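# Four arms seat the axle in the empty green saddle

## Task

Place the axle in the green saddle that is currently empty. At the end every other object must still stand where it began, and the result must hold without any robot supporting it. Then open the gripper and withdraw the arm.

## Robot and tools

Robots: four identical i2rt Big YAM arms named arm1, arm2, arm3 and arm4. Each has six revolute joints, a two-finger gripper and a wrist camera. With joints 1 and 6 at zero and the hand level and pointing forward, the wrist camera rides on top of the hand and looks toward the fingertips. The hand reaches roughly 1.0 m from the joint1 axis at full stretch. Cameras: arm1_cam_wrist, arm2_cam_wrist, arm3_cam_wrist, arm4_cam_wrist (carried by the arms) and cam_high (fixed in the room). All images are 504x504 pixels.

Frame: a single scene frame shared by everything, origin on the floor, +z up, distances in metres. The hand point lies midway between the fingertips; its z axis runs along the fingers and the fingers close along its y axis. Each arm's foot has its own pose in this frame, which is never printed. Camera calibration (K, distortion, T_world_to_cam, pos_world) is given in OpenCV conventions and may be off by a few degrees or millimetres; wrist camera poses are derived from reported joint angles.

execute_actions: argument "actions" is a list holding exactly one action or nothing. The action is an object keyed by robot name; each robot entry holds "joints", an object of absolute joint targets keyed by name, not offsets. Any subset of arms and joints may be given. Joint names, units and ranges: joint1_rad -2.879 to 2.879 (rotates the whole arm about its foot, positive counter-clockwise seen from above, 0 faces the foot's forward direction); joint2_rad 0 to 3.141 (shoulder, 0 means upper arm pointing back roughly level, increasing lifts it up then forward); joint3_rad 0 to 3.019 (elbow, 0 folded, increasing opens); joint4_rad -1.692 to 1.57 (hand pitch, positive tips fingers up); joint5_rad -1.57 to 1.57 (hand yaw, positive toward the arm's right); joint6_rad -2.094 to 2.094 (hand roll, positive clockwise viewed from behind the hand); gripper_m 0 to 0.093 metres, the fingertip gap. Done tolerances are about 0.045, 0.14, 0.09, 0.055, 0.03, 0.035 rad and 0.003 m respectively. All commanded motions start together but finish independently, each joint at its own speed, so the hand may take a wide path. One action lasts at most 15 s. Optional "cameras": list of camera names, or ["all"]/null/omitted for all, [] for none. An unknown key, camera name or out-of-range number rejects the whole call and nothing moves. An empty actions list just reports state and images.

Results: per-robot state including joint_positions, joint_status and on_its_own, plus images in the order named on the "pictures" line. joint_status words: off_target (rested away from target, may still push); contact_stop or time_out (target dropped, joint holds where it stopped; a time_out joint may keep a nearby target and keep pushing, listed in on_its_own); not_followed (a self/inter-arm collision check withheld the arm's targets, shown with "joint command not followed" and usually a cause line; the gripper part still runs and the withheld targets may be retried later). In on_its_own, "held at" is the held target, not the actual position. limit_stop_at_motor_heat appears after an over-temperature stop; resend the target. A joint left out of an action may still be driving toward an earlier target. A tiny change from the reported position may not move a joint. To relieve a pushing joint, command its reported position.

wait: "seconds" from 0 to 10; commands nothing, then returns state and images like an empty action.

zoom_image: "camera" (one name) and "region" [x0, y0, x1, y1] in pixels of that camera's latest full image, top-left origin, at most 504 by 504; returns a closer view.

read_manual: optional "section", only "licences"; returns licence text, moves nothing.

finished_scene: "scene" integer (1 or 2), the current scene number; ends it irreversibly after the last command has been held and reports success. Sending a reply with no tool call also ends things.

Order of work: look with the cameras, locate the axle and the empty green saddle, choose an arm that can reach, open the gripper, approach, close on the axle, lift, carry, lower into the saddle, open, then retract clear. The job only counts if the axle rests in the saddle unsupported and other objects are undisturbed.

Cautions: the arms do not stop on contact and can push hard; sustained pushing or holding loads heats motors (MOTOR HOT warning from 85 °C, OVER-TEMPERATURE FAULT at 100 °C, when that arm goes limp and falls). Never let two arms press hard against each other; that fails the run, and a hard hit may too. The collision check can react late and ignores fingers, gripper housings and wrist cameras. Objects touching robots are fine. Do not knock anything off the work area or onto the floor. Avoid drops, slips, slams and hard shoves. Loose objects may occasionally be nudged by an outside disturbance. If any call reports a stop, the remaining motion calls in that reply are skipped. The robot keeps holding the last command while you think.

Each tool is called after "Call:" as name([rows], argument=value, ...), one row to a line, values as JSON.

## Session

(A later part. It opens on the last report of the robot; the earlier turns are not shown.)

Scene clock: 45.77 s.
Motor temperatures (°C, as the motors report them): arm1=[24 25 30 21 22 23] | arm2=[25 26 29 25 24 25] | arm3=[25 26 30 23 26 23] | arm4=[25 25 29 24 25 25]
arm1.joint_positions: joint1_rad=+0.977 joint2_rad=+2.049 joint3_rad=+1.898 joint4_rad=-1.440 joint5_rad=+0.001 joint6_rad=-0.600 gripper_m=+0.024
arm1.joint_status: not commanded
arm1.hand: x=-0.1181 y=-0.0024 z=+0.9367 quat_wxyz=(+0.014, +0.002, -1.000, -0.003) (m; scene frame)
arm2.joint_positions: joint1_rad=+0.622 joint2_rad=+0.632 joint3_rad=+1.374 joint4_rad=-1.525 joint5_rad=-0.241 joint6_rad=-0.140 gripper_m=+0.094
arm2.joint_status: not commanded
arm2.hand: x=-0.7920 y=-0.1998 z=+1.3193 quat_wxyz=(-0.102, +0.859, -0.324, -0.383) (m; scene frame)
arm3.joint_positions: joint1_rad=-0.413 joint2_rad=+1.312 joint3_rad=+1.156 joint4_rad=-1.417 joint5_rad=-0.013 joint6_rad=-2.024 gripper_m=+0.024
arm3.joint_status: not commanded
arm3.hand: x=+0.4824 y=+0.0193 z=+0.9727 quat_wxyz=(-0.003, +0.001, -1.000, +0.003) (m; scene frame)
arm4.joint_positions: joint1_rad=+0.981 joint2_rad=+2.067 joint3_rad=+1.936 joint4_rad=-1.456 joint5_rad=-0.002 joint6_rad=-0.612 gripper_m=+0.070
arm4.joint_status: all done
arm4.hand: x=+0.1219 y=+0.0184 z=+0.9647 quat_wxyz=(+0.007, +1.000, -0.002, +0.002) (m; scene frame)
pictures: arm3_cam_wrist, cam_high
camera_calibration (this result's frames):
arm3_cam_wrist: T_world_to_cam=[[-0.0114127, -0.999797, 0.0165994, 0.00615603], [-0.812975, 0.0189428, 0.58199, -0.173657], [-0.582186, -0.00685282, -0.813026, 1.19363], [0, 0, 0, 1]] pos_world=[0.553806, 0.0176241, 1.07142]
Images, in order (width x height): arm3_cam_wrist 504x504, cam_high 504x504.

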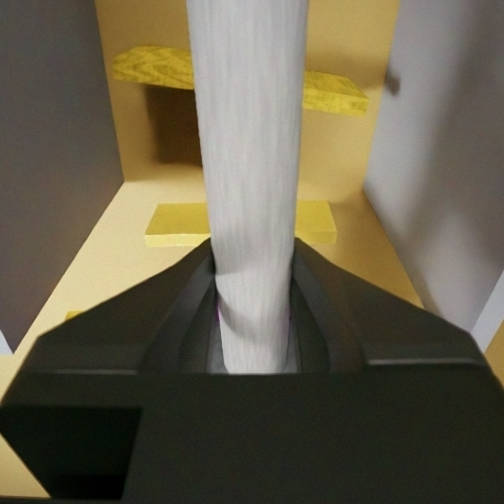

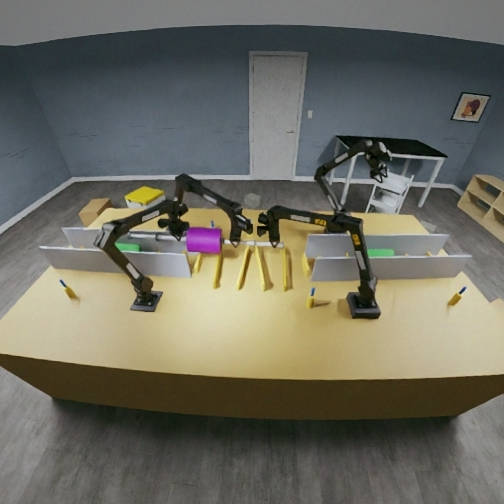

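Call:
execute_actions([
  {"arm4":{"joints":{"joint2_rad":1.8}}},
], cameras=[])

Call:
execute_actions([
  {"arm4":{"joints":{"joint2_rad":0.6,"joint3_rad":0.85,"joint4_rad":-1.68,"joint6_rad":-1.83}}},
], cameras=[])

Call:
execute_actions([
  {"arm4":{"joints":{"joint1_rad":-0.245}}},
], cameras=[])

Call:
execute_actions([
  {"arm4":{"joints":{"joint2_rad":1.33,"joint3_rad":1.27,"joint4_rad":-1.47}}},
], cameras=["arm4_cam_wrist","cam_high"])

Scene clock: 48.40 s.
Motor temperatures (°C, as the motors report them): arm1=[24 25 31 21 22 23] | arm2=[25 26 29 25 24 25] | arm3=[25 26 31 23 26 23] | arm4=[25 25 29 24 25 25]
arm1.joint_positions: joint1_rad=+0.977 joint2_rad=+2.049 joint3_rad=+1.898 joint4_rad=-1.440 joint5_rad=+0.001 joint6_rad=-0.600 gripper_m=+0.024
arm1.joint_status: not commanded
arm1.hand: x=-0.1181 y=-0.0024 z=+0.9367 quat_wxyz=(+0.014, +0.002, -1.000, -0.003) (m; scene frame)
arm2.joint_positions: joint1_rad=+0.622 joint2_rad=+0.632 joint3_rad=+1.374 joint4_rad=-1.525 joint5_rad=-0.241 joint6_rad=-0.140 gripper_m=+0.094
arm2.joint_status: not commanded
arm2.hand: x=-0.7920 y=-0.1998 z=+1.3193 quat_wxyz=(-0.102, +0.859, -0.324, -0.383) (m; scene frame)
arm3.joint_positions: joint1_rad=-0.413 joint2_rad=+1.312 joint3_rad=+1.156 joint4_rad=-1.417 joint5_rad=-0.013 joint6_rad=-2.024 gripper_m=+0.024
arm3.joint_status: not commanded
arm3.hand: x=+0.4824 y=+0.0193 z=+0.9727 quat_wxyz=(-0.003, +0.001, -1.000, +0.003) (m; scene frame)
arm4.joint_positions: joint1_rad=+0.981 joint2_rad=+1.803 joint3_rad=+1.933 joint4_rad=-1.456 joint5_rad=-0.002 joint6_rad=-0.612 gripper_m=+0.070
arm4.joint_status: all done
arm4.hand: x=+0.1420 y=+0.0055 z=+1.1231 quat_wxyz=(-0.068, +0.992, -0.002, -0.104) (m; scene frame)
pictures: none
No camera images: the call's "cameras" was empty. Leave "cameras" out to get every camera's image.

Scene clock: 50.37 s.
Motor temperatures (°C, as the motors report them): arm1=[24 25 31 21 22 23] | arm2=[25 26 29 25 24 25] | arm3=[25 26 32 23 26 23] | arm4=[25 25 28 24 25 25]
arm1.joint_positions: joint1_rad=+0.977 joint2_rad=+2.049 joint3_rad=+1.898 joint4_rad=-1.440 joint5_rad=+0.001 joint6_rad=-0.600 gripper_m=+0.024
arm1.joint_status: not commanded
arm1.hand: x=-0.1181 y=-0.0024 z=+0.9367 quat_wxyz=(+0.014, +0.002, -1.000, -0.003) (m; scene frame)
arm2.joint_positions: joint1_rad=+0.622 joint2_rad=+0.632 joint3_rad=+1.374 joint4_rad=-1.525 joint5_rad=-0.241 joint6_rad=-0.140 gripper_m=+0.094
arm2.joint_status: not commanded
arm2.hand: x=-0.7920 y=-0.1998 z=+1.3193 quat_wxyz=(-0.102, +0.859, -0.324, -0.383) (m; scene frame)
arm3.joint_positions: joint1_rad=-0.413 joint2_rad=+1.312 joint3_rad=+1.156 joint4_rad=-1.417 joint5_rad=-0.013 joint6_rad=-2.024 gripper_m=+0.024
arm3.joint_status: not commanded
arm3.hand: x=+0.4824 y=+0.0193 z=+0.9727 quat_wxyz=(-0.003, +0.001, -1.000, +0.003) (m; scene frame)
arm4.joint_positions: joint1_rad=+0.981 joint2_rad=+0.602 joint3_rad=+0.846 joint4_rad=-1.673 joint5_rad=-0.002 joint6_rad=-1.820 gripper_m=+0.070
arm4.joint_status: all done
arm4.hand: x=+0.5170 y=-0.2606 z=+1.0761 quat_wxyz=(-0.067, +0.822, +0.564, -0.029) (m; scene frame)
pictures: none
No camera images: the call's "cameras" was empty. Leave "cameras" out to get every camera's image.

Scene clock: 51.97 s.
Motor temperatures (°C, as the motors report them): arm1=[24 25 31 21 22 23] | arm2=[25 26 29 25 24 25] | arm3=[25 26 32 23 26 23] | arm4=[25 24 28 24 25 25]
arm1.joint_positions: joint1_rad=+0.977 joint2_rad=+2.049 joint3_rad=+1.898 joint4_rad=-1.440 joint5_rad=+0.001 joint6_rad=-0.600 gripper_m=+0.024
arm1.joint_status: not commanded
arm1.hand: x=-0.1181 y=-0.0024 z=+0.9367 quat_wxyz=(+0.014, +0.002, -1.000, -0.003) (m; scene frame)
arm2.joint_positions: joint1_rad=+0.622 joint2_rad=+0.632 joint3_rad=+1.374 joint4_rad=-1.525 joint5_rad=-0.241 joint6_rad=-0.140 gripper_m=+0.094
arm2.joint_status: not commanded
arm2.hand: x=-0.7920 y=-0.1998 z=+1.3193 quat_wxyz=(-0.102, +0.859, -0.324, -0.383) (m; scene frame)
arm3.joint_positions: joint1_rad=-0.413 joint2_rad=+1.312 joint3_rad=+1.156 joint4_rad=-1.417 joint5_rad=-0.013 joint6_rad=-2.024 gripper_m=+0.024
arm3.joint_status: not commanded
arm3.hand: x=+0.4824 y=+0.0193 z=+0.9727 quat_wxyz=(-0.003, +0.001, -1.000, +0.003) (m; scene frame)
arm4.joint_positions: joint1_rad=-0.238 joint2_rad=+0.602 joint3_rad=+0.846 joint4_rad=-1.673 joint5_rad=+0.000 joint6_rad=-1.821 gripper_m=+0.070
arm4.joint_status: all done
arm4.hand: x=+0.6825 y=-0.2014 z=+1.0746 quat_wxyz=(-0.067, +0.998, -0.007, +0.014) (m; scene frame)
pictures: none
No camera images: the call's "cameras" was empty. Leave "cameras" out to get every camera's image.

Scene clock: 53.40 s.
Motor temperatures (°C, as the motors report them): arm1=[24 26 31 21 22 23] | arm2=[25 26 29 25 24 25] | arm3=[25 26 32 23 26 23] | arm4=[25 24 28 24 25 25]
arm1.joint_positions: joint1_rad=+0.977 joint2_rad=+2.049 joint3_rad=+1.898 joint4_rad=-1.440 joint5_rad=+0.001 joint6_rad=-0.600 gripper_m=+0.024
arm1.joint_status: not commanded
arm1.hand: x=-0.1181 y=-0.0024 z=+0.9367 quat_wxyz=(+0.014, +0.002, -1.000, -0.003) (m; scene frame)
arm2.joint_positions: joint1_rad=+0.622 joint2_rad=+0.632 joint3_rad=+1.374 joint4_rad=-1.525 joint5_rad=-0.241 joint6_rad=-0.140 gripper_m=+0.094
arm2.joint_status: not commanded
arm2.hand: x=-0.7920 y=-0.1998 z=+1.3193 quat_wxyz=(-0.102, +0.859, -0.324, -0.383) (m; scene frame)
arm3.joint_positions: joint1_rad=-0.413 joint2_rad=+1.312 joint3_rad=+1.156 joint4_rad=-1.417 joint5_rad=-0.013 joint6_rad=-2.024 gripper_m=+0.024
arm3.joint_status: not commanded
arm3.hand: x=+0.4824 y=+0.0193 z=+0.9727 quat_wxyz=(-0.003, +0.001, -1.000, +0.003) (m; scene frame)
arm4.joint_positions: joint1_rad=-0.238 joint2_rad=+1.348 joint3_rad=+1.226 joint4_rad=-1.478 joint5_rad=+0.000 joint6_rad=-1.822 gripper_m=+0.070
arm4.joint_status: all done
arm4.hand: x=+0.7403 y=+0.0138 z=+1.0465 quat_wxyz=(+0.015, +1.000, -0.006, -0.008) (m; scene frame)
pictures: arm4_cam_wrist, cam_high
camera_calibration (this result's frames):
arm4_cam_wrist: T_world_to_cam=[[0.0206005, 0.999403, -0.0277274, 0.00483917], [0.825193, -0.00133832, 0.56485, -1.19464], [0.564476, -0.0345166, -0.824728, 0.568493], [0, 0, 0, 1]] pos_world=[0.664805, 0.0131874, 1.14378]
Images, in order (width x height): arm4_cam_wrist 504x504, cam_high 504x504.

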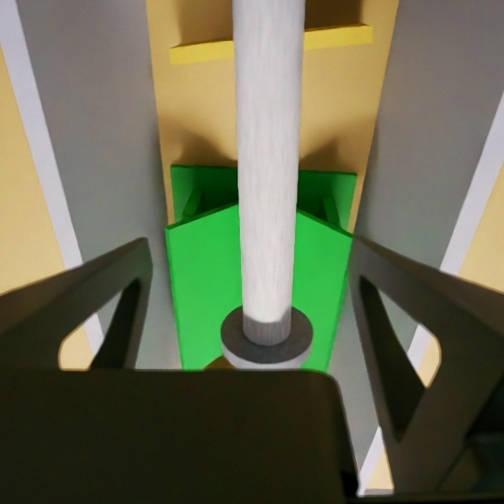

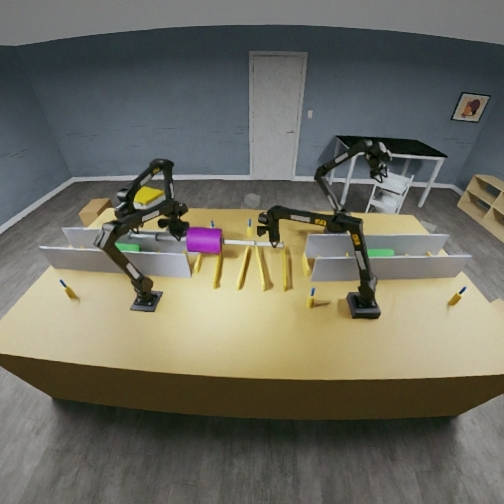

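Call:
execute_actions([
  {"arm4":{"joints":{"joint2_rad":1.385,"joint3_rad":1.105,"joint4_rad":-1.293}}},
], cameras=["arm4_cam_wrist"])

Call:
execute_actions([
  {"arm4":{"joints":{"gripper_m":0}}},
], cameras=["arm4_cam_wrist"])

Scene clock: 55.07 s.
Motor temperatures (°C, as the motors report them): arm1=[24 26 32 21 22 23] | arm2=[25 26 29 25 24 25] | arm3=[25 26 33 23 26 23] | arm4=[25 24 28 24 25 25]
arm1.joint_positions: joint1_rad=+0.977 joint2_rad=+2.049 joint3_rad=+1.898 joint4_rad=-1.440 joint5_rad=+0.001 joint6_rad=-0.600 gripper_m=+0.024
arm1.joint_status: not commanded
arm1.hand: x=-0.1181 y=-0.0024 z=+0.9367 quat_wxyz=(+0.014, +0.002, -1.000, -0.003) (m; scene frame)
arm2.joint_positions: joint1_rad=+0.622 joint2_rad=+0.632 joint3_rad=+1.374 joint4_rad=-1.525 joint5_rad=-0.241 joint6_rad=-0.140 gripper_m=+0.094
arm2.joint_status: not commanded
arm2.hand: x=-0.7920 y=-0.1998 z=+1.3193 quat_wxyz=(-0.102, +0.859, -0.324, -0.383) (m; scene frame)
arm3.joint_positions: joint1_rad=-0.413 joint2_rad=+1.312 joint3_rad=+1.156 joint4_rad=-1.417 joint5_rad=-0.013 joint6_rad=-2.024 gripper_m=+0.024
arm3.joint_status: not commanded
arm3.hand: x=+0.4824 y=+0.0193 z=+0.9727 quat_wxyz=(-0.003, +0.001, -1.000, +0.003) (m; scene frame)
arm4.joint_positions: joint1_rad=-0.238 joint2_rad=+1.391 joint3_rad=+1.096 joint4_rad=-1.307 joint5_rad=+0.000 joint6_rad=-1.822 gripper_m=+0.070
arm4.joint_status: all done
arm4.hand: x=+0.7404 y=+0.0161 z=+0.9825 quat_wxyz=(+0.016, +1.000, -0.006, -0.008) (m; scene frame)
pictures: arm4_cam_wrist
camera_calibration (this result's frames):
arm4_cam_wrist: T_world_to_cam=[[0.0205891, 0.999383, -0.0284677, 0.00153453], [0.825305, -0.000917594, 0.564686, -1.15852], [0.564312, -0.0351209, -0.824814, 0.515956], [0, 0, 0, 1]] pos_world=[0.664938, 0.0155242, 1.07981]
Images, in order (width x height): arm4_cam_wrist 504x504.

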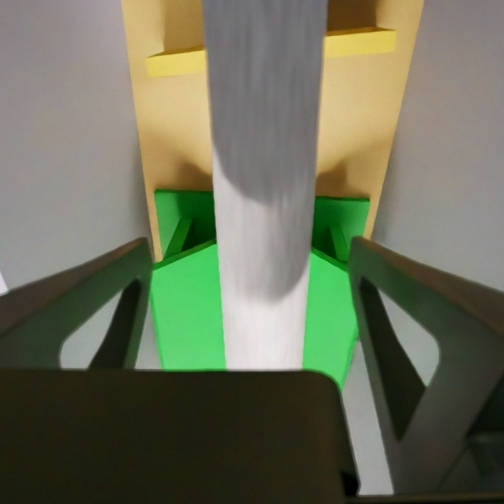

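Scene clock: 55.73 s.
Motor temperatures (°C, as the motors report them): arm1=[24 26 32 21 22 23] | arm2=[25 26 29 25 24 25] | arm3=[25 26 33 23 26 23] | arm4=[25 24 28 24 25 25]
arm1.joint_positions: joint1_rad=+0.977 joint2_rad=+2.049 joint3_rad=+1.898 joint4_rad=-1.440 joint5_rad=+0.001 joint6_rad=-0.598 gripper_m=+0.024
arm1.joint_status: not commanded
arm1.hand: x=-0.1180 y=-0.0024 z=+0.9367 quat_wxyz=(+0.014, +0.002, -1.000, -0.003) (m; scene frame)
arm2.joint_positions: joint1_rad=+0.622 joint2_rad=+0.632 joint3_rad=+1.374 joint4_rad=-1.525 joint5_rad=-0.241 joint6_rad=-0.140 gripper_m=+0.094
arm2.joint_status: not commanded
arm2.hand: x=-0.7920 y=-0.1998 z=+1.3193 quat_wxyz=(-0.102, +0.859, -0.324, -0.383) (m; scene frame)
arm3.joint_positions: joint1_rad=-0.413 joint2_rad=+1.312 joint3_rad=+1.156 joint4_rad=-1.412 joint5_rad=-0.016 joint6_rad=-2.024 gripper_m=+0.024
arm3.joint_status: not commanded
arm3.hand: x=+0.4824 y=+0.0180 z=+0.9727 quat_wxyz=(-0.003, +0.001, -1.000, +0.005) (m; scene frame)
arm4.joint_positions: joint1_rad=-0.238 joint2_rad=+1.391 joint3_rad=+1.096 joint4_rad=-1.299 joint5_rad=-0.002 joint6_rad=-1.829 gripper_m=+0.023
arm4.joint_status: gripper_m off_target (ended at +0.023, target +0.000)
arm4.hand: x=+0.7406 y=+0.0180 z=+0.9825 quat_wxyz=(+0.012, +1.000, -0.003, -0.008) (m; scene frame)
pictures: arm4_cam_wrist
camera_calibration (this result's frames):
arm4_cam_wrist: T_world_to_cam=[[0.0138446, 0.999694, -0.0204961, -0.00320772], [0.825332, 0.000146723, 0.564648, -1.15863], [0.564479, -0.0247335, -0.825077, 0.515827], [0, 0, 0, 1]] pos_world=[0.665122, 0.0161349, 1.07975]
Images, in order (width x height): arm4_cam_wrist 504x504.

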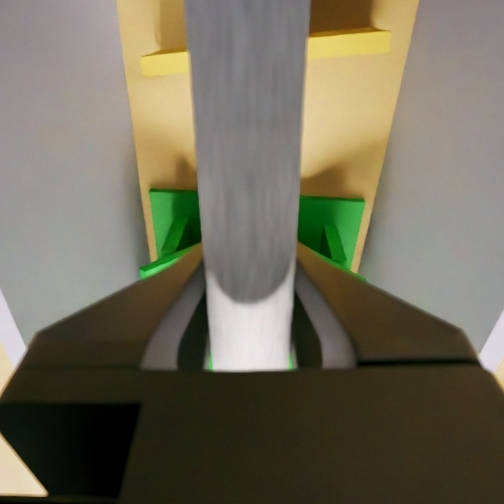

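Call:
execute_actions([
  {"arm1":{"joints":{"joint2_rad":1.985,"joint3_rad":1.97}},"arm3":{"joints":{"joint2_rad":1.305,"joint3_rad":1.17}},"arm4":{"joints":{"joint2_rad":1.355,"joint3_rad":1.16}}},
], cameras=[])

Call:
execute_actions([
  {"arm3":{"joints":{"gripper_m":0.08}}},
], cameras=[])

Call:
execute_actions([
  {"arm3":{"joints":{"joint2_rad":0.3,"joint4_rad":-1.5}}},
], cameras=["cam_high"])

Scene clock: 57.20 s.
Motor temperatures (°C, as the motors report them): arm1=[24 26 32 21 22 23] | arm2=[25 26 29 25 24 25] | arm3=[25 26 33 23 26 23] | arm4=[25 24 28 24 25 25]
arm1.joint_positions: joint1_rad=+0.977 joint2_rad=+2.049 joint3_rad=+1.898 joint4_rad=-1.440 joint5_rad=+0.001 joint6_rad=-0.598 gripper_m=+0.024
arm1.joint_status: all done
arm1.hand: x=-0.1180 y=-0.0024 z=+0.9367 quat_wxyz=(+0.014, +0.001, -1.000, -0.003) (m; scene frame)
arm2.joint_positions: joint1_rad=+0.622 joint2_rad=+0.632 joint3_rad=+1.374 joint4_rad=-1.525 joint5_rad=-0.241 joint6_rad=-0.140 gripper_m=+0.094
arm2.joint_status: not commanded
arm2.hand: x=-0.7920 y=-0.1998 z=+1.3193 quat_wxyz=(-0.102, +0.859, -0.324, -0.383) (m; scene frame)
arm3.joint_positions: joint1_rad=-0.413 joint2_rad=+1.314 joint3_rad=+1.156 joint4_rad=-1.412 joint5_rad=-0.016 joint6_rad=-2.024 gripper_m=+0.024
arm3.joint_status: all done
arm3.hand: x=+0.4823 y=+0.0178 z=+0.9718 quat_wxyz=(-0.004, +0.001, -1.000, +0.004) (m; scene frame)
arm4.joint_positions: joint1_rad=-0.238 joint2_rad=+1.390 joint3_rad=+1.096 joint4_rad=-1.299 joint5_rad=-0.002 joint6_rad=-1.829 gripper_m=+0.023
arm4.joint_status: all done
arm4.hand: x=+0.7406 y=+0.0179 z=+0.9829 quat_wxyz=(+0.011, +1.000, -0.003, -0.008) (m; scene frame)
pictures: none
No camera images: the call's "cameras" was empty. Leave "cameras" out to get every camera's image.

Scene clock: 57.87 s.
Motor temperatures (°C, as the motors report them): arm1=[24 26 32 21 22 23] | arm2=[25 26 29 25 24 25] | arm3=[25 26 33 23 26 23] | arm4=[25 24 28 24 25 25]
arm1.joint_positions: joint1_rad=+0.977 joint2_rad=+2.049 joint3_rad=+1.898 joint4_rad=-1.439 joint5_rad=+0.001 joint6_rad=-0.598 gripper_m=+0.024
arm1.joint_status: not commanded
arm1.hand: x=-0.1177 y=-0.0026 z=+0.9367 quat_wxyz=(+0.013, +0.001, -1.000, -0.003) (m; scene frame)
arm2.joint_positions: joint1_rad=+0.622 joint2_rad=+0.632 joint3_rad=+1.374 joint4_rad=-1.525 joint5_rad=-0.241 joint6_rad=-0.140 gripper_m=+0.094
arm2.joint_status: not commanded
arm2.hand: x=-0.7920 y=-0.1998 z=+1.3193 quat_wxyz=(-0.102, +0.859, -0.324, -0.383) (m; scene frame)
arm3.joint_positions: joint1_rad=-0.413 joint2_rad=+1.313 joint3_rad=+1.156 joint4_rad=-1.412 joint5_rad=-0.005 joint6_rad=-2.024 gripper_m=+0.080
arm3.joint_status: all done
arm3.hand: x=+0.4805 y=+0.0187 z=+0.9720 quat_wxyz=(+0.001, +0.000, -1.000, +0.002) (m; scene frame)
arm4.joint_positions: joint1_rad=-0.238 joint2_rad=+1.390 joint3_rad=+1.096 joint4_rad=-1.299 joint5_rad=-0.001 joint6_rad=-1.829 gripper_m=+0.023
arm4.joint_status: not commanded
arm4.hand: x=+0.7408 y=+0.0179 z=+0.9829 quat_wxyz=(+0.011, +1.000, -0.003, -0.008) (m; scene frame)
pictures: none
No camera images: the call's "cameras" was empty. Leave "cameras" out to get every camera's image.

Scene clock: 59.43 s.
Motor temperatures (°C, as the motors report them): arm1=[24 26 32 21 22 23] | arm2=[25 26 29 25 24 25] | arm3=[25 26 32 23 26 23] | arm4=[25 24 28 24 25 25]
arm1.joint_positions: joint1_rad=+0.977 joint2_rad=+2.049 joint3_rad=+1.898 joint4_rad=-1.439 joint5_rad=+0.001 joint6_rad=-0.598 gripper_m=+0.024
arm1.joint_status: not commanded
arm1.hand: x=-0.1177 y=-0.0026 z=+0.9367 quat_wxyz=(+0.013, +0.001, -1.000, -0.003) (m; scene frame)
arm2.joint_positions: joint1_rad=+0.622 joint2_rad=+0.632 joint3_rad=+1.374 joint4_rad=-1.525 joint5_rad=-0.241 joint6_rad=-0.140 gripper_m=+0.094
arm2.joint_status: not commanded
arm2.hand: x=-0.7920 y=-0.1998 z=+1.3193 quat_wxyz=(-0.102, +0.859, -0.324, -0.383) (m; scene frame)
arm3.joint_positions: joint1_rad=-0.413 joint2_rad=+0.298 joint3_rad=+1.156 joint4_rad=-1.490 joint5_rad=-0.004 joint6_rad=-2.024 gripper_m=+0.080
arm3.joint_status: all done
arm3.hand: x=+0.5870 y=+0.2355 z=+1.2131 quat_wxyz=(+0.199, +0.002, -0.891, +0.408) (m; scene frame)
arm4.joint_positions: joint1_rad=-0.238 joint2_rad=+1.390 joint3_rad=+1.096 joint4_rad=-1.299 joint5_rad=-0.001 joint6_rad=-1.829 gripper_m=+0.023
arm4.joint_status: not commanded
arm4.hand: x=+0.7408 y=+0.0179 z=+0.9829 quat_wxyz=(+0.011, +1.000, -0.003, -0.008) (m; scene frame)
pictures: cam_high
Images, in order (width x height): cam_high 504x504.

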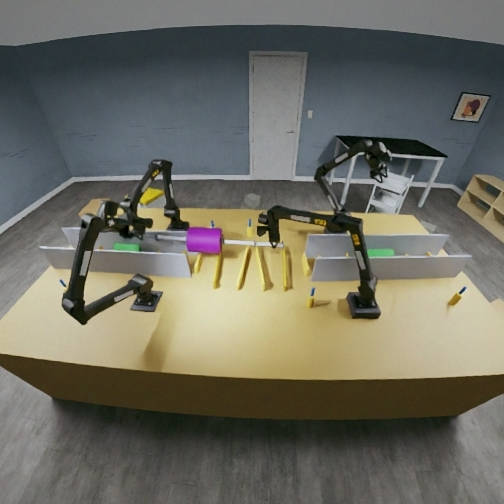

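Call:
execute_actions([
  {"arm1":{"joints":{"joint1_rad":0.862,"joint2_rad":1.70,"joint3_rad":1.575,"joint4_rad":-1.36,"joint6_rad":-0.718}},"arm4":{"joints":{"joint1_rad":0.072,"joint2_rad":1.29,"joint3_rad":1.14,"joint4_rad":-1.335,"joint6_rad":-1.517}},"arm2":{"joints":{"joint1_rad":-0.48,"joint2_rad":0.5,"joint3_rad":1.2,"joint4_rad":-1.65,"joint5_rad":0,"joint6_rad":-2.05,"gripper_m":0.075}}},
], cameras=[])

Call:
execute_actions([
  {"arm1":{"joints":{"joint1_rad":0.683,"joint2_rad":1.48,"joint3_rad":1.345,"joint4_rad":-1.36,"joint6_rad":-0.897}},"arm4":{"joints":{"joint1_rad":0.378,"joint2_rad":1.37,"joint3_rad":1.235,"joint4_rad":-1.32,"joint6_rad":-1.207}}},
], cameras=["cam_high","arm1_cam_wrist"])

Scene clock: 63.50 s.
Motor temperatures (°C, as the motors report them): arm1=[24 26 32 21 22 23] | arm2=[25 26 29 25 24 25] | arm3=[25 25 31 23 25 22] | arm4=[25 24 28 24 25 25]
arm1.joint_positions: joint1_rad=+0.857 joint2_rad=+1.760 joint3_rad=+1.547 joint4_rad=-1.368 joint5_rad=-0.003 joint6_rad=-0.712 gripper_m=+0.024
arm1.joint_status: all done
arm1.hand: x=-0.2376 y=+0.0031 z=+0.9688 quat_wxyz=(+0.008, -0.001, -1.000, -0.002) (m; scene frame)
arm2.joint_positions: joint1_rad=-0.470 joint2_rad=+0.494 joint3_rad=+1.211 joint4_rad=-1.638 joint5_rad=-0.002 joint6_rad=-2.042 gripper_m=+0.075
arm2.joint_status: all done
arm2.hand: x=-0.5663 y=-0.2088 z=+1.2471 quat_wxyz=(-0.282, +0.948, -0.005, +0.145) (m; scene frame)
arm3.joint_positions: joint1_rad=-0.413 joint2_rad=+0.298 joint3_rad=+1.156 joint4_rad=-1.490 joint5_rad=-0.004 joint6_rad=-2.024 gripper_m=+0.080
arm3.joint_status: not commanded
arm3.hand: x=+0.5870 y=+0.2355 z=+1.2131 quat_wxyz=(+0.199, +0.002, -0.891, +0.408) (m; scene frame)
arm4.joint_positions: joint1_rad=+0.075 joint2_rad=+1.335 joint3_rad=+1.096 joint4_rad=-1.327 joint5_rad=-0.017 joint6_rad=-1.517 gripper_m=+0.023
arm4.joint_status: all done
arm4.hand: x=+0.6210 y=+0.0216 z=+1.0035 quat_wxyz=(-0.001, +1.000, -0.003, -0.013) (m; scene frame)
pictures: none
No camera images: the call's "cameras" was empty. Leave "cameras" out to get every camera's image.

Scene clock: 64.53 s.
Motor temperatures (°C, as the motors report them): arm1=[24 26 32 21 22 23] | arm2=[25 26 29 25 24 25] | arm3=[25 25 31 23 25 22] | arm4=[25 24 28 24 25 25]
arm1.joint_positions: joint1_rad=+0.675 joint2_rad=+1.537 joint3_rad=+1.311 joint4_rad=-1.362 joint5_rad=+0.007 joint6_rad=-0.894 gripper_m=+0.024
arm1.joint_status: all done
arm1.hand: x=-0.3617 y=+0.0022 z=+0.9871 quat_wxyz=(+0.014, -0.002, -1.000, -0.002) (m; scene frame)
arm2.joint_positions: joint1_rad=-0.470 joint2_rad=+0.494 joint3_rad=+1.211 joint4_rad=-1.638 joint5_rad=-0.002 joint6_rad=-2.042 gripper_m=+0.075
arm2.joint_status: not commanded
arm2.hand: x=-0.5663 y=-0.2088 z=+1.2471 quat_wxyz=(-0.282, +0.948, -0.005, +0.145) (m; scene frame)
arm3.joint_positions: joint1_rad=-0.413 joint2_rad=+0.298 joint3_rad=+1.156 joint4_rad=-1.490 joint5_rad=-0.004 joint6_rad=-2.024 gripper_m=+0.080
arm3.joint_status: not commanded
arm3.hand: x=+0.5870 y=+0.2355 z=+1.2131 quat_wxyz=(+0.199, +0.002, -0.891, +0.408) (m; scene frame)
arm4.joint_positions: joint1_rad=+0.385 joint2_rad=+1.400 joint3_rad=+1.158 joint4_rad=-1.316 joint5_rad=-0.026 joint6_rad=-1.207 gripper_m=+0.023
arm4.joint_status: all done
arm4.hand: x=+0.4978 y=+0.0219 z=+1.0038 quat_wxyz=(+0.000, +1.000, -0.002, -0.018) (m; scene frame)
pictures: arm1_cam_wrist, cam_high
camera_calibration (this result's frames):
arm1_cam_wrist: T_world_to_cam=[[0.00128887, -0.999942, 0.0106667, -0.0115051], [-0.797781, 0.00540326, 0.602922, -0.882247], [-0.602945, -0.00928677, -0.797728, 0.695077], [0, 0, 0, 1]] pos_world=[-0.284732, -0.000282416, 1.08653]
Images, in order (width x height): arm1_cam_wrist 504x504, cam_high 504x504.

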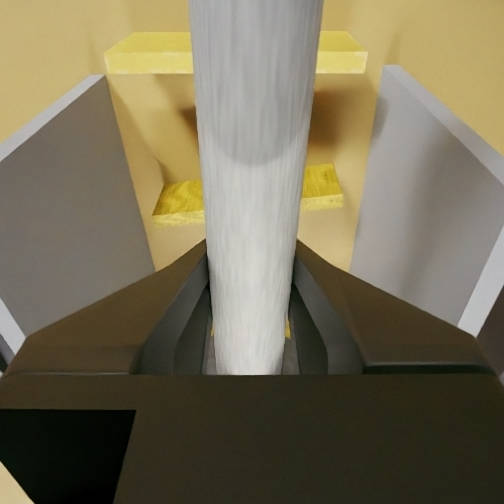

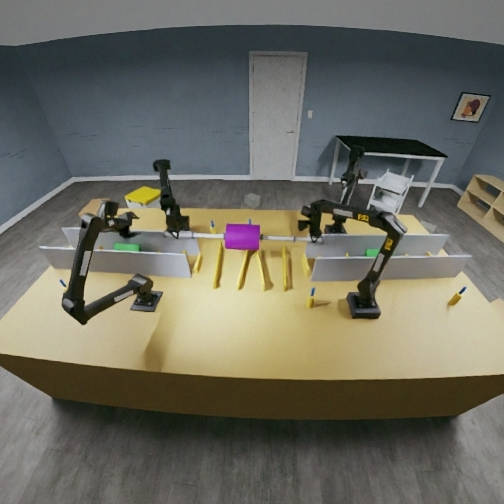

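Call:
execute_actions([
  {"arm1":{"joints":{"joint1_rad":0.387,"joint2_rad":1.295,"joint3_rad":1.155,"joint4_rad":-1.36,"joint5_rad":0.015,"joint6_rad":-1.193}},"arm4":{"joints":{"joint1_rad":0.665,"joint2_rad":1.525,"joint3_rad":1.42,"joint4_rad":-1.325,"joint5_rad":-0.02,"joint6_rad":-0.92}}},
], cameras=[])

Call:
execute_actions([
  {"arm1":{"joints":{"joint1_rad":0.061,"joint2_rad":1.22,"joint3_rad":1.09,"joint4_rad":-1.36,"joint6_rad":-1.519}},"arm4":{"joints":{"joint1_rad":0.835,"joint2_rad":1.72,"joint3_rad":1.685,"joint4_rad":-1.38,"joint6_rad":-0.744}}},
], cameras=[])

Call:
execute_actions([
  {"arm1":{"joints":{"joint1_rad":-0.209,"joint2_rad":1.265,"joint3_rad":1.08,"joint4_rad":-1.31,"joint6_rad":-1.789}},"arm4":{"joints":{"joint1_rad":0.94,"joint2_rad":1.905,"joint3_rad":1.945,"joint4_rad":-1.44,"joint6_rad":-0.64}}},
], cameras=["cam_high"])

Scene clock: 66.83 s.
Motor temperatures (°C, as the motors report them): arm1=[24 26 32 21 22 23] | arm2=[25 26 29 25 24 25] | arm3=[25 25 31 23 25 22] | arm4=[25 24 29 24 25 25]
arm1.joint_positions: joint1_rad=+0.377 joint2_rad=+1.342 joint3_rad=+1.121 joint4_rad=-1.360 joint5_rad=+0.026 joint6_rad=-1.184 gripper_m=+0.024
arm1.joint_status: all done
arm1.hand: x=-0.5060 y=+0.0027 z=+0.9938 quat_wxyz=(+0.019, -0.005, -1.000, +0.003) (m; scene frame)
arm2.joint_positions: joint1_rad=-0.470 joint2_rad=+0.494 joint3_rad=+1.211 joint4_rad=-1.638 joint5_rad=-0.002 joint6_rad=-2.042 gripper_m=+0.075
arm2.joint_status: not commanded
arm2.hand: x=-0.5663 y=-0.2088 z=+1.2471 quat_wxyz=(-0.282, +0.948, -0.005, +0.145) (m; scene frame)
arm3.joint_positions: joint1_rad=-0.413 joint2_rad=+0.298 joint3_rad=+1.156 joint4_rad=-1.490 joint5_rad=-0.004 joint6_rad=-2.024 gripper_m=+0.080
arm3.joint_status: not commanded
arm3.hand: x=+0.5870 y=+0.2355 z=+1.2131 quat_wxyz=(+0.199, +0.002, -0.891, +0.408) (m; scene frame)
arm4.joint_positions: joint1_rad=+0.673 joint2_rad=+1.563 joint3_rad=+1.342 joint4_rad=-1.317 joint5_rad=-0.037 joint6_rad=-0.912 gripper_m=+0.023
arm4.joint_status: all done
arm4.hand: x=+0.3548 y=+0.0199 z=+1.0073 quat_wxyz=(-0.001, +1.000, -0.005, -0.029) (m; scene frame)
pictures: none
No camera images: the call's "cameras" was empty. Leave "cameras" out to get every camera's image.

Scene clock: 67.90 s.
Motor temperatures (°C, as the motors report them): arm1=[24 26 32 21 23 23] | arm2=[25 26 29 25 24 25] | arm3=[25 25 31 23 25 22] | arm4=[25 24 29 24 25 25]
arm1.joint_positions: joint1_rad=+0.061 joint2_rad=+1.275 joint3_rad=+1.052 joint4_rad=-1.359 joint5_rad=+0.032 joint6_rad=-1.503 gripper_m=+0.024
arm1.joint_status: all done
arm1.hand: x=-0.6234 y=+0.0051 z=+0.9921 quat_wxyz=(+0.022, -0.004, -1.000, -0.002) (m; scene frame)
arm2.joint_positions: joint1_rad=-0.470 joint2_rad=+0.494 joint3_rad=+1.211 joint4_rad=-1.638 joint5_rad=-0.002 joint6_rad=-2.042 gripper_m=+0.075
arm2.joint_status: not commanded
arm2.hand: x=-0.5663 y=-0.2088 z=+1.2471 quat_wxyz=(-0.282, +0.948, -0.005, +0.145) (m; scene frame)
arm3.joint_positions: joint1_rad=-0.413 joint2_rad=+0.298 joint3_rad=+1.156 joint4_rad=-1.490 joint5_rad=-0.004 joint6_rad=-2.024 gripper_m=+0.080
arm3.joint_status: not commanded
arm3.hand: x=+0.5870 y=+0.2355 z=+1.2131 quat_wxyz=(+0.199, +0.002, -0.891, +0.408) (m; scene frame)
arm4.joint_positions: joint1_rad=+0.841 joint2_rad=+1.755 joint3_rad=+1.601 joint4_rad=-1.369 joint5_rad=-0.029 joint6_rad=-0.744 gripper_m=+0.023
arm4.joint_status: all done
arm4.hand: x=+0.2405 y=+0.0227 z=+1.0145 quat_wxyz=(-0.005, +0.999, -0.006, -0.032) (m; scene frame)
pictures: none
No camera images: the call's "cameras" was empty. Leave "cameras" out to get every camera's image.

Scene clock: 68.93 s.
Motor temperatures (°C, as the motors report them): arm1=[24 26 32 21 23 23] | arm2=[25 26 29 25 24 25] | arm3=[25 25 30 23 25 22] | arm4=[25 24 29 24 25 25]
arm1.joint_positions: joint1_rad=-0.210 joint2_rad=+1.287 joint3_rad=+1.049 joint4_rad=-1.318 joint5_rad=+0.035 joint6_rad=-1.773 gripper_m=+0.024
arm1.joint_status: all done
arm1.hand: x=-0.7191 y=+0.0043 z=+0.9882 quat_wxyz=(+0.024, -0.005, -1.000, +0.006) (m; scene frame)
arm2.joint_positions: joint1_rad=-0.470 joint2_rad=+0.494 joint3_rad=+1.211 joint4_rad=-1.638 joint5_rad=-0.002 joint6_rad=-2.042 gripper_m=+0.075
arm2.joint_status: not commanded
arm2.hand: x=-0.5663 y=-0.2088 z=+1.2471 quat_wxyz=(-0.282, +0.948, -0.005, +0.145) (m; scene frame)
arm3.joint_positions: joint1_rad=-0.413 joint2_rad=+0.298 joint3_rad=+1.156 joint4_rad=-1.490 joint5_rad=-0.004 joint6_rad=-2.024 gripper_m=+0.080
arm3.joint_status: not commanded
arm3.hand: x=+0.5870 y=+0.2355 z=+1.2131 quat_wxyz=(+0.199, +0.002, -0.891, +0.408) (m; scene frame)
arm4.joint_positions: joint1_rad=+0.944 joint2_rad=+1.946 joint3_rad=+1.860 joint4_rad=-1.433 joint5_rad=-0.032 joint6_rad=-0.640 gripper_m=+0.023
arm4.joint_status: all done
arm4.hand: x=+0.1482 y=+0.0213 z=+1.0085 quat_wxyz=(-0.002, +0.999, -0.006, -0.035) (m; scene frame)
pictures: cam_high
Images, in order (width x height): cam_high 504x504.

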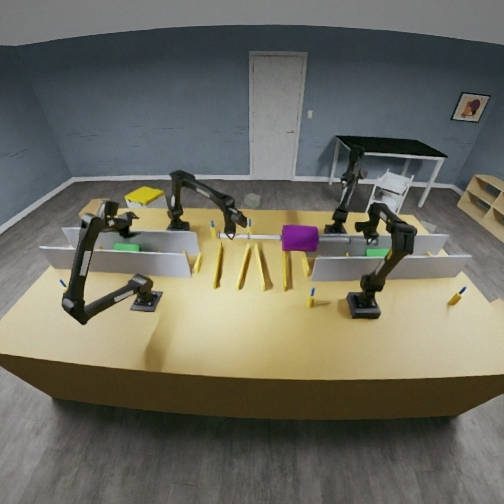

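Call:
execute_actions([
  {"arm2":{"joints":{"joint2_rad":1.37,"joint3_rad":1.38,"joint4_rad":-1.53}}},
], cameras=["cam_high","arm2_cam_wrist"])

Scene clock: 71.17 s.
Motor temperatures (°C, as the motors report them): arm1=[24 26 32 21 23 23] | arm2=[25 26 29 25 24 25] | arm3=[25 25 30 23 25 22] | arm4=[25 24 29 24 25 25]
arm1.joint_positions: joint1_rad=-0.210 joint2_rad=+1.287 joint3_rad=+1.049 joint4_rad=-1.318 joint5_rad=+0.035 joint6_rad=-1.773 gripper_m=+0.024
arm1.joint_status: not commanded
arm1.hand: x=-0.7191 y=+0.0043 z=+0.9882 quat_wxyz=(+0.024, -0.005, -1.000, +0.006) (m; scene frame)
arm2.joint_positions: joint1_rad=-0.470 joint2_rad=+1.379 joint3_rad=+1.357 joint4_rad=-1.538 joint5_rad=-0.002 joint6_rad=-2.043 gripper_m=+0.075
arm2.joint_status: all done
arm2.hand: x=-0.4537 y=+0.0063 z=+1.0819 quat_wxyz=(-0.003, +1.000, -0.005, +0.001) (m; scene frame)
arm3.joint_positions: joint1_rad=-0.413 joint2_rad=+0.298 joint3_rad=+1.156 joint4_rad=-1.490 joint5_rad=-0.004 joint6_rad=-2.024 gripper_m=+0.080
arm3.joint_status: not commanded
arm3.hand: x=+0.5870 y=+0.2355 z=+1.2131 quat_wxyz=(+0.199, +0.002, -0.891, +0.408) (m; scene frame)
arm4.joint_positions: joint1_rad=+0.944 joint2_rad=+1.946 joint3_rad=+1.860 joint4_rad=-1.433 joint5_rad=-0.032 joint6_rad=-0.640 gripper_m=+0.023
arm4.joint_status: not commanded
arm4.hand: x=+0.1482 y=+0.0213 z=+1.0085 quat_wxyz=(-0.002, +0.999, -0.006, -0.035) (m; scene frame)
pictures: arm2_cam_wrist, cam_high
camera_calibration (this result's frames):
arm2_cam_wrist: T_world_to_cam=[[0.00988616, 0.999947, 0.00272587, -0.00258188], [0.80602, -0.00958214, 0.591811, -0.267089], [0.591806, -0.00365363, -0.806072, 1.26663], [0, 0, 0, 1]] pos_world=[-0.534292, 0.00465024, 1.17906]
Images, in order (width x height): arm2_cam_wrist 504x504, cam_high 504x504.

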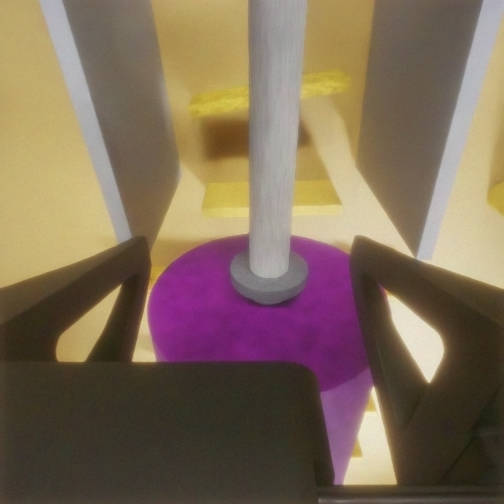

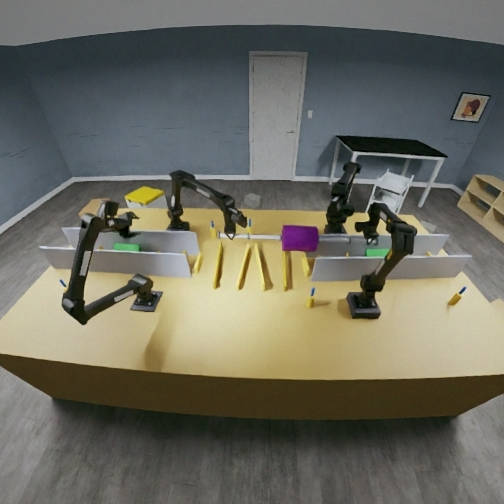

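Call:
execute_actions([
  {"arm2":{"joints":{"joint2_rad":1.45,"joint3_rad":1.195,"joint4_rad":-1.308}}},
], cameras=["arm2_cam_wrist"])

Call:
execute_actions([
  {"arm2":{"joints":{"gripper_m":0}}},
], cameras=["arm2_cam_wrist"])

Scene clock: 72.90 s.
Motor temperatures (°C, as the motors report them): arm1=[24 26 32 21 23 23] | arm2=[25 26 29 25 24 25] | arm3=[25 25 30 23 25 22] | arm4=[25 24 30 24 25 25]
arm1.joint_positions: joint1_rad=-0.210 joint2_rad=+1.287 joint3_rad=+1.049 joint4_rad=-1.318 joint5_rad=+0.035 joint6_rad=-1.773 gripper_m=+0.024
arm1.joint_status: not commanded
arm1.hand: x=-0.7191 y=+0.0043 z=+0.9882 quat_wxyz=(+0.024, -0.005, -1.000, +0.006) (m; scene frame)
arm2.joint_positions: joint1_rad=-0.470 joint2_rad=+1.460 joint3_rad=+1.196 joint4_rad=-1.323 joint5_rad=-0.002 joint6_rad=-2.043 gripper_m=+0.075
arm2.joint_status: all done
arm2.hand: x=-0.4486 y=+0.0158 z=+0.9895 quat_wxyz=(+0.009, +1.000, -0.005, -0.006) (m; scene frame)
arm3.joint_positions: joint1_rad=-0.413 joint2_rad=+0.298 joint3_rad=+1.156 joint4_rad=-1.490 joint5_rad=-0.004 joint6_rad=-2.024 gripper_m=+0.080
arm3.joint_status: not commanded
arm3.hand: x=+0.5870 y=+0.2355 z=+1.2131 quat_wxyz=(+0.199, +0.002, -0.891, +0.408) (m; scene frame)
arm4.joint_positions: joint1_rad=+0.944 joint2_rad=+1.946 joint3_rad=+1.860 joint4_rad=-1.433 joint5_rad=-0.032 joint6_rad=-0.640 gripper_m=+0.023
arm4.joint_status: not commanded
arm4.hand: x=+0.1482 y=+0.0213 z=+1.0085 quat_wxyz=(-0.002, +0.999, -0.006, -0.035) (m; scene frame)
pictures: arm2_cam_wrist
camera_calibration (this result's frames):
arm2_cam_wrist: T_world_to_cam=[[0.00978357, 0.999716, -0.0217332, 0.0123082], [0.81349, 0.00468161, 0.581559, -0.203124], [0.581496, -0.0233694, -0.813214, 1.19199], [0, 0, 0, 1]] pos_world=[-0.528022, 0.0165025, 1.08774]
Images, in order (width x height): arm2_cam_wrist 504x504.

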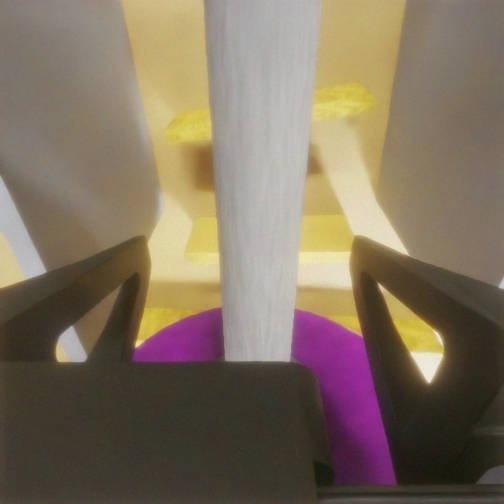

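Scene clock: 73.57 s.
Motor temperatures (°C, as the motors report them): arm1=[24 26 32 21 23 23] | arm2=[25 26 29 25 24 25] | arm3=[25 25 30 23 25 22] | arm4=[25 24 30 24 25 25]
arm1.joint_positions: joint1_rad=-0.210 joint2_rad=+1.287 joint3_rad=+1.049 joint4_rad=-1.313 joint5_rad=+0.034 joint6_rad=-1.774 gripper_m=+0.024
arm1.joint_status: not commanded
arm1.hand: x=-0.7191 y=+0.0032 z=+0.9883 quat_wxyz=(+0.024, -0.004, -1.000, +0.009) (m; scene frame)
arm2.joint_positions: joint1_rad=-0.470 joint2_rad=+1.459 joint3_rad=+1.196 joint4_rad=-1.315 joint5_rad=-0.006 joint6_rad=-2.046 gripper_m=+0.024
arm2.joint_status: gripper_m off_target (ended at +0.024, target +0.000)
arm2.hand: x=-0.4484 y=+0.0178 z=+0.9896 quat_wxyz=(+0.005, +1.000, -0.003, -0.006) (m; scene frame)
arm3.joint_positions: joint1_rad=-0.413 joint2_rad=+0.298 joint3_rad=+1.156 joint4_rad=-1.490 joint5_rad=-0.004 joint6_rad=-2.024 gripper_m=+0.080
arm3.joint_status: not commanded
arm3.hand: x=+0.5870 y=+0.2355 z=+1.2131 quat_wxyz=(+0.199, +0.002, -0.891, +0.408) (m; scene frame)
arm4.joint_positions: joint1_rad=+0.944 joint2_rad=+1.946 joint3_rad=+1.860 joint4_rad=-1.433 joint5_rad=-0.032 joint6_rad=-0.641 gripper_m=+0.023
arm4.joint_status: not commanded
arm4.hand: x=+0.1481 y=+0.0212 z=+1.0085 quat_wxyz=(-0.002, +0.999, -0.005, -0.035) (m; scene frame)
pictures: arm2_cam_wrist
camera_calibration (this result's frames):
arm2_cam_wrist: T_world_to_cam=[[0.00680245, 0.999901, -0.0123185, -0.000415472], [0.813405, 0.00163266, 0.581696, -0.203537], [0.581658, -0.0139769, -0.813313, 1.19199], [0, 0, 0, 1]] pos_world=[-0.527767, 0.017408, 1.08785]
Images, in order (width x height): arm2_cam_wrist 504x504.

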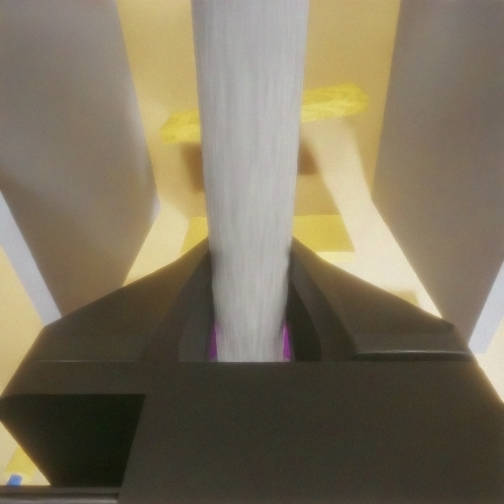

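Call:
execute_actions([
  {"arm1":{"joints":{"joint2_rad":1.285,"joint3_rad":1.055}},"arm2":{"joints":{"joint2_rad":1.405,"joint3_rad":1.275}},"arm4":{"joints":{"joint2_rad":1.915,"joint3_rad":1.915}}},
], cameras=[])

Call:
execute_actions([
  {"arm1":{"joints":{"gripper_m":0.08}}},
], cameras=[])

Call:
execute_actions([
  {"arm1":{"joints":{"joint2_rad":0.4}}},
], cameras=[])

Call:
execute_actions([
  {"arm1":{"joints":{"joint1_rad":1.0,"joint2_rad":0.9,"joint3_rad":2.05,"joint4_rad":-1.55,"joint5_rad":0,"joint6_rad":-0.575}}},
], cameras=[])

Call:
execute_actions([
  {"arm1":{"joints":{"joint2_rad":1.88}}},
], cameras=["arm1_cam_wrist","cam_high"])

Scene clock: 76.03 s.
Motor temperatures (°C, as the motors report them): arm1=[24 25 32 21 23 23] | arm2=[25 26 29 25 24 25] | arm3=[25 25 30 23 25 22] | arm4=[25 24 30 24 25 25]
arm1.joint_positions: joint1_rad=-0.210 joint2_rad=+1.289 joint3_rad=+1.045 joint4_rad=-1.312 joint5_rad=+0.034 joint6_rad=-1.774 gripper_m=+0.024
arm1.joint_status: all done
arm1.hand: x=-0.7190 y=+0.0040 z=+0.9862 quat_wxyz=(+0.023, -0.004, -1.000, +0.006) (m; scene frame)
arm2.joint_positions: joint1_rad=-0.470 joint2_rad=+1.459 joint3_rad=+1.196 joint4_rad=-1.313 joint5_rad=-0.006 joint6_rad=-2.046 gripper_m=+0.024
arm2.joint_status: all done
arm2.hand: x=-0.4481 y=+0.0183 z=+0.9899 quat_wxyz=(+0.003, +1.000, -0.003, -0.005) (m; scene frame)
arm3.joint_positions: joint1_rad=-0.413 joint2_rad=+0.298 joint3_rad=+1.156 joint4_rad=-1.490 joint5_rad=-0.004 joint6_rad=-2.024 gripper_m=+0.080
arm3.joint_status: not commanded
arm3.hand: x=+0.5870 y=+0.2355 z=+1.2131 quat_wxyz=(+0.199, +0.002, -0.891, +0.408) (m; scene frame)
arm4.joint_positions: joint1_rad=+0.944 joint2_rad=+1.946 joint3_rad=+1.860 joint4_rad=-1.433 joint5_rad=-0.032 joint6_rad=-0.641 gripper_m=+0.023
arm4.joint_status: all done
arm4.hand: x=+0.1482 y=+0.0213 z=+1.0085 quat_wxyz=(-0.002, +0.999, -0.005, -0.035) (m; scene frame)
pictures: none
No camera images: the call's "cameras" was empty. Leave "cameras" out to get every camera's image.

Scene clock: 76.70 s.
Motor temperatures (°C, as the motors report them): arm1=[24 25 32 21 23 23] | arm2=[25 26 30 25 24 25] | arm3=[25 25 30 23 25 22] | arm4=[25 25 30 24 25 25]
arm1.joint_positions: joint1_rad=-0.210 joint2_rad=+1.289 joint3_rad=+1.045 joint4_rad=-1.312 joint5_rad=+0.018 joint6_rad=-1.779 gripper_m=+0.080
arm1.joint_status: all done
arm1.hand: x=-0.7163 y=+0.0034 z=+0.9861 quat_wxyz=(+0.016, -0.002, -1.000, +0.008) (m; scene frame)
arm2.joint_positions: joint1_rad=-0.470 joint2_rad=+1.459 joint3_rad=+1.196 joint4_rad=-1.313 joint5_rad=-0.005 joint6_rad=-2.047 gripper_m=+0.024
arm2.joint_status: not commanded
arm2.hand: x=-0.4480 y=+0.0183 z=+0.9899 quat_wxyz=(+0.003, +1.000, -0.003, -0.004) (m; scene frame)
arm3.joint_positions: joint1_rad=-0.413 joint2_rad=+0.298 joint3_rad=+1.156 joint4_rad=-1.490 joint5_rad=-0.004 joint6_rad=-2.024 gripper_m=+0.080
arm3.joint_status: not commanded
arm3.hand: x=+0.5870 y=+0.2355 z=+1.2131 quat_wxyz=(+0.199, +0.002, -0.891, +0.408) (m; scene frame)
arm4.joint_positions: joint1_rad=+0.944 joint2_rad=+1.946 joint3_rad=+1.860 joint4_rad=-1.433 joint5_rad=-0.030 joint6_rad=-0.642 gripper_m=+0.023
arm4.joint_status: not commanded
arm4.hand: x=+0.1483 y=+0.0214 z=+1.0085 quat_wxyz=(-0.002, +0.999, -0.005, -0.034) (m; scene frame)
pictures: none
No camera images: the call's "cameras" was empty. Leave "cameras" out to get every camera's image.

Scene clock: 78.20 s.
Motor temperatures (°C, as the motors report them): arm1=[24 25 32 21 23 23] | arm2=[25 26 30 25 24 25] | arm3=[25 25 29 23 25 22] | arm4=[25 25 30 24 25 25]
arm1.joint_positions: joint1_rad=-0.210 joint2_rad=+0.400 joint3_rad=+1.045 joint4_rad=-1.312 joint5_rad=+0.018 joint6_rad=-1.779 gripper_m=+0.080
arm1.joint_status: all done
arm1.hand: x=-0.6805 y=+0.1595 z=+1.2280 quat_wxyz=(+0.104, -0.003, -0.898, +0.428) (m; scene frame)
arm2.joint_positions: joint1_rad=-0.470 joint2_rad=+1.459 joint3_rad=+1.196 joint4_rad=-1.313 joint5_rad=-0.005 joint6_rad=-2.047 gripper_m=+0.024
arm2.joint_status: not commanded
arm2.hand: x=-0.4480 y=+0.0183 z=+0.9899 quat_wxyz=(+0.003, +1.000, -0.003, -0.004) (m; scene frame)
arm3.joint_positions: joint1_rad=-0.413 joint2_rad=+0.298 joint3_rad=+1.156 joint4_rad=-1.490 joint5_rad=-0.004 joint6_rad=-2.024 gripper_m=+0.080
arm3.joint_status: not commanded
arm3.hand: x=+0.5870 y=+0.2355 z=+1.2131 quat_wxyz=(+0.199, +0.002, -0.891, +0.408) (m; scene frame)
arm4.joint_positions: joint1_rad=+0.944 joint2_rad=+1.946 joint3_rad=+1.860 joint4_rad=-1.433 joint5_rad=-0.030 joint6_rad=-0.642 gripper_m=+0.023
arm4.joint_status: not commanded
arm4.hand: x=+0.1483 y=+0.0214 z=+1.0085 quat_wxyz=(-0.002, +0.999, -0.005, -0.034) (m; scene frame)
pictures: none
No camera images: the call's "cameras" was empty. Leave "cameras" out to get every camera's image.

Scene clock: 80.20 s.
Motor temperatures (°C, as the motors report them): arm1=[24 25 31 21 23 23] | arm2=[25 26 31 25 24 25] | arm3=[25 25 29 23 25 22] | arm4=[25 25 30 24 25 25]
arm1.joint_positions: joint1_rad=+0.989 joint2_rad=+0.889 joint3_rad=+2.034 joint4_rad=-1.541 joint5_rad=+0.000 joint6_rad=-0.586 gripper_m=+0.080
arm1.joint_status: all done
arm1.hand: x=-0.4483 y=+0.2316 z=+1.5272 quat_wxyz=(-0.458, +0.004, -0.834, +0.308) (m; scene frame)
arm2.joint_positions: joint1_rad=-0.470 joint2_rad=+1.459 joint3_rad=+1.196 joint4_rad=-1.313 joint5_rad=-0.005 joint6_rad=-2.047 gripper_m=+0.024
arm2.joint_status: not commanded
arm2.hand: x=-0.4480 y=+0.0183 z=+0.9899 quat_wxyz=(+0.003, +1.000, -0.003, -0.004) (m; scene frame)
arm3.joint_positions: joint1_rad=-0.413 joint2_rad=+0.298 joint3_rad=+1.156 joint4_rad=-1.490 joint5_rad=-0.004 joint6_rad=-2.024 gripper_m=+0.080
arm3.joint_status: not commanded
arm3.hand: x=+0.5870 y=+0.2355 z=+1.2131 quat_wxyz=(+0.199, +0.002, -0.891, +0.408) (m; scene frame)
arm4.joint_positions: joint1_rad=+0.944 joint2_rad=+1.946 joint3_rad=+1.860 joint4_rad=-1.433 joint5_rad=-0.030 joint6_rad=-0.642 gripper_m=+0.023
arm4.joint_status: not commanded
arm4.hand: x=+0.1483 y=+0.0214 z=+1.0085 quat_wxyz=(-0.002, +0.999, -0.005, -0.034) (m; scene frame)
pictures: none
No camera images: the call's "cameras" was empty. Leave "cameras" out to get every camera's image.

Scene clock: 81.90 s.
Motor temperatures (°C, as the motors report them): arm1=[24 25 31 21 23 23] | arm2=[25 26 31 25 24 25] | arm3=[25 25 29 23 25 22] | arm4=[25 25 30 24 25 25]
arm1.joint_positions: joint1_rad=+0.989 joint2_rad=+1.913 joint3_rad=+2.019 joint4_rad=-1.543 joint5_rad=+0.000 joint6_rad=-0.585 gripper_m=+0.080
arm1.joint_status: all done
arm1.hand: x=-0.1152 y=+0.0066 z=+1.0659 quat_wxyz=(-0.051, +0.001, -0.998, +0.040) (m; scene frame)
arm2.joint_positions: joint1_rad=-0.470 joint2_rad=+1.459 joint3_rad=+1.196 joint4_rad=-1.313 joint5_rad=-0.005 joint6_rad=-2.047 gripper_m=+0.024
arm2.joint_status: not commanded
arm2.hand: x=-0.4480 y=+0.0183 z=+0.9899 quat_wxyz=(+0.003, +1.000, -0.003, -0.004) (m; scene frame)
arm3.joint_positions: joint1_rad=-0.413 joint2_rad=+0.298 joint3_rad=+1.156 joint4_rad=-1.490 joint5_rad=-0.004 joint6_rad=-2.024 gripper_m=+0.080
arm3.joint_status: not commanded
arm3.hand: x=+0.5870 y=+0.2355 z=+1.2131 quat_wxyz=(+0.199, +0.002, -0.891, +0.408) (m; scene frame)
arm4.joint_positions: joint1_rad=+0.944 joint2_rad=+1.946 joint3_rad=+1.860 joint4_rad=-1.433 joint5_rad=-0.030 joint6_rad=-0.642 gripper_m=+0.023
arm4.joint_status: not commanded
arm4.hand: x=+0.1483 y=+0.0214 z=+1.0085 quat_wxyz=(-0.002, +0.999, -0.005, -0.034) (m; scene frame)
pictures: arm1_cam_wrist, cam_high
camera_calibration (this result's frames):
arm1_cam_wrist: T_world_to_cam=[[0.00102402, -0.995544, 0.0942947, -0.0975025], [-0.868468, 0.0458608, 0.49362, -0.625029], [-0.495745, -0.0823973, -0.864551, 0.990668], [0, 0, 0, 1]] pos_world=[-0.0515993, 0.0132248, 1.1742]
Images, in order (width x height): arm1_cam_wrist 504x504, cam_high 504x504.

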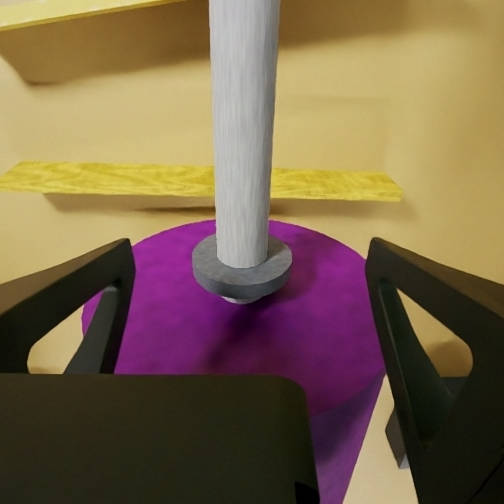

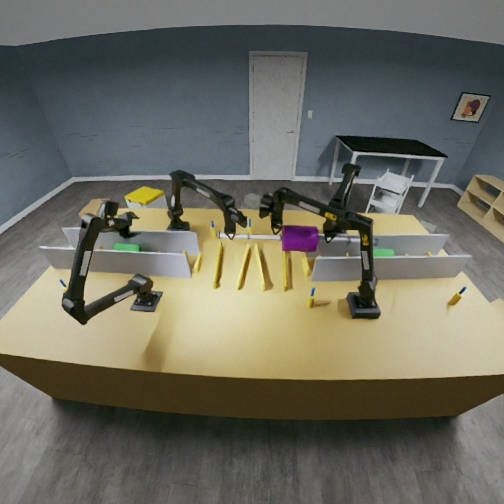

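Call:
execute_actions([
  {"arm1":{"joints":{"joint1_rad":1.01,"joint2_rad":2.018,"joint4_rad":-1.53}}},
], cameras=["arm1_cam_wrist"])

Scene clock: 83.90 s.
Motor temperatures (°C, as the motors report them): arm1=[24 25 31 21 23 23] | arm2=[25 26 32 25 24 25] | arm3=[25 25 29 23 25 22] | arm4=[25 25 30 24 25 25]
arm1.joint_positions: joint1_rad=+1.000 joint2_rad=+2.032 joint3_rad=+2.019 joint4_rad=-1.542 joint5_rad=+0.000 joint6_rad=-0.585 gripper_m=+0.080
arm1.joint_status: all done
arm1.hand: x=-0.1029 y=+0.0054 z=+0.9929 quat_wxyz=(-0.001, +0.006, -1.000, +0.007) (m; scene frame)
arm2.joint_positions: joint1_rad=-0.470 joint2_rad=+1.459 joint3_rad=+1.196 joint4_rad=-1.313 joint5_rad=-0.005 joint6_rad=-2.047 gripper_m=+0.024
arm2.joint_status: not commanded
arm2.hand: x=-0.4480 y=+0.0183 z=+0.9899 quat_wxyz=(+0.003, +1.000, -0.003, -0.004) (m; scene frame)
arm3.joint_positions: joint1_rad=-0.413 joint2_rad=+0.298 joint3_rad=+1.156 joint4_rad=-1.490 joint5_rad=-0.004 joint6_rad=-2.024 gripper_m=+0.080
arm3.joint_status: not commanded
arm3.hand: x=+0.5870 y=+0.2355 z=+1.2131 quat_wxyz=(+0.199, +0.002, -0.891, +0.408) (m; scene frame)
arm4.joint_positions: joint1_rad=+0.944 joint2_rad=+1.946 joint3_rad=+1.860 joint4_rad=-1.433 joint5_rad=-0.030 joint6_rad=-0.642 gripper_m=+0.023
arm4.joint_status: not commanded
arm4.hand: x=+0.1483 y=+0.0214 z=+1.0085 quat_wxyz=(-0.002, +0.999, -0.005, -0.034) (m; scene frame)
pictures: arm1_cam_wrist
camera_calibration (this result's frames):
arm1_cam_wrist: T_world_to_cam=[[0.0162525, -0.999464, 0.028426, -0.024763], [-0.815111, 0.00322122, 0.579296, -0.657613], [-0.579077, -0.0325853, -0.814622, 0.875175], [0, 0, 0, 1]] pos_world=[-0.0288312, 0.00588649, 1.09459]
Images, in order (width x height): arm1_cam_wrist 504x504.

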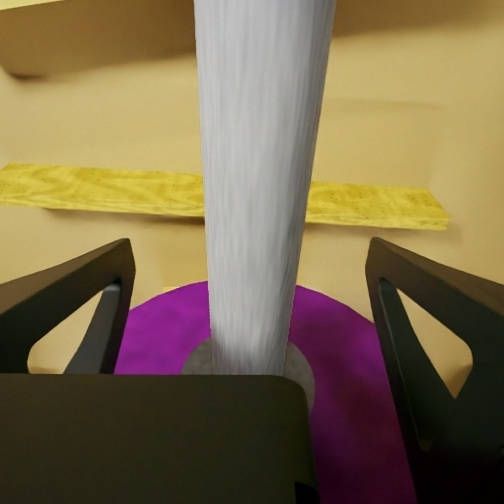

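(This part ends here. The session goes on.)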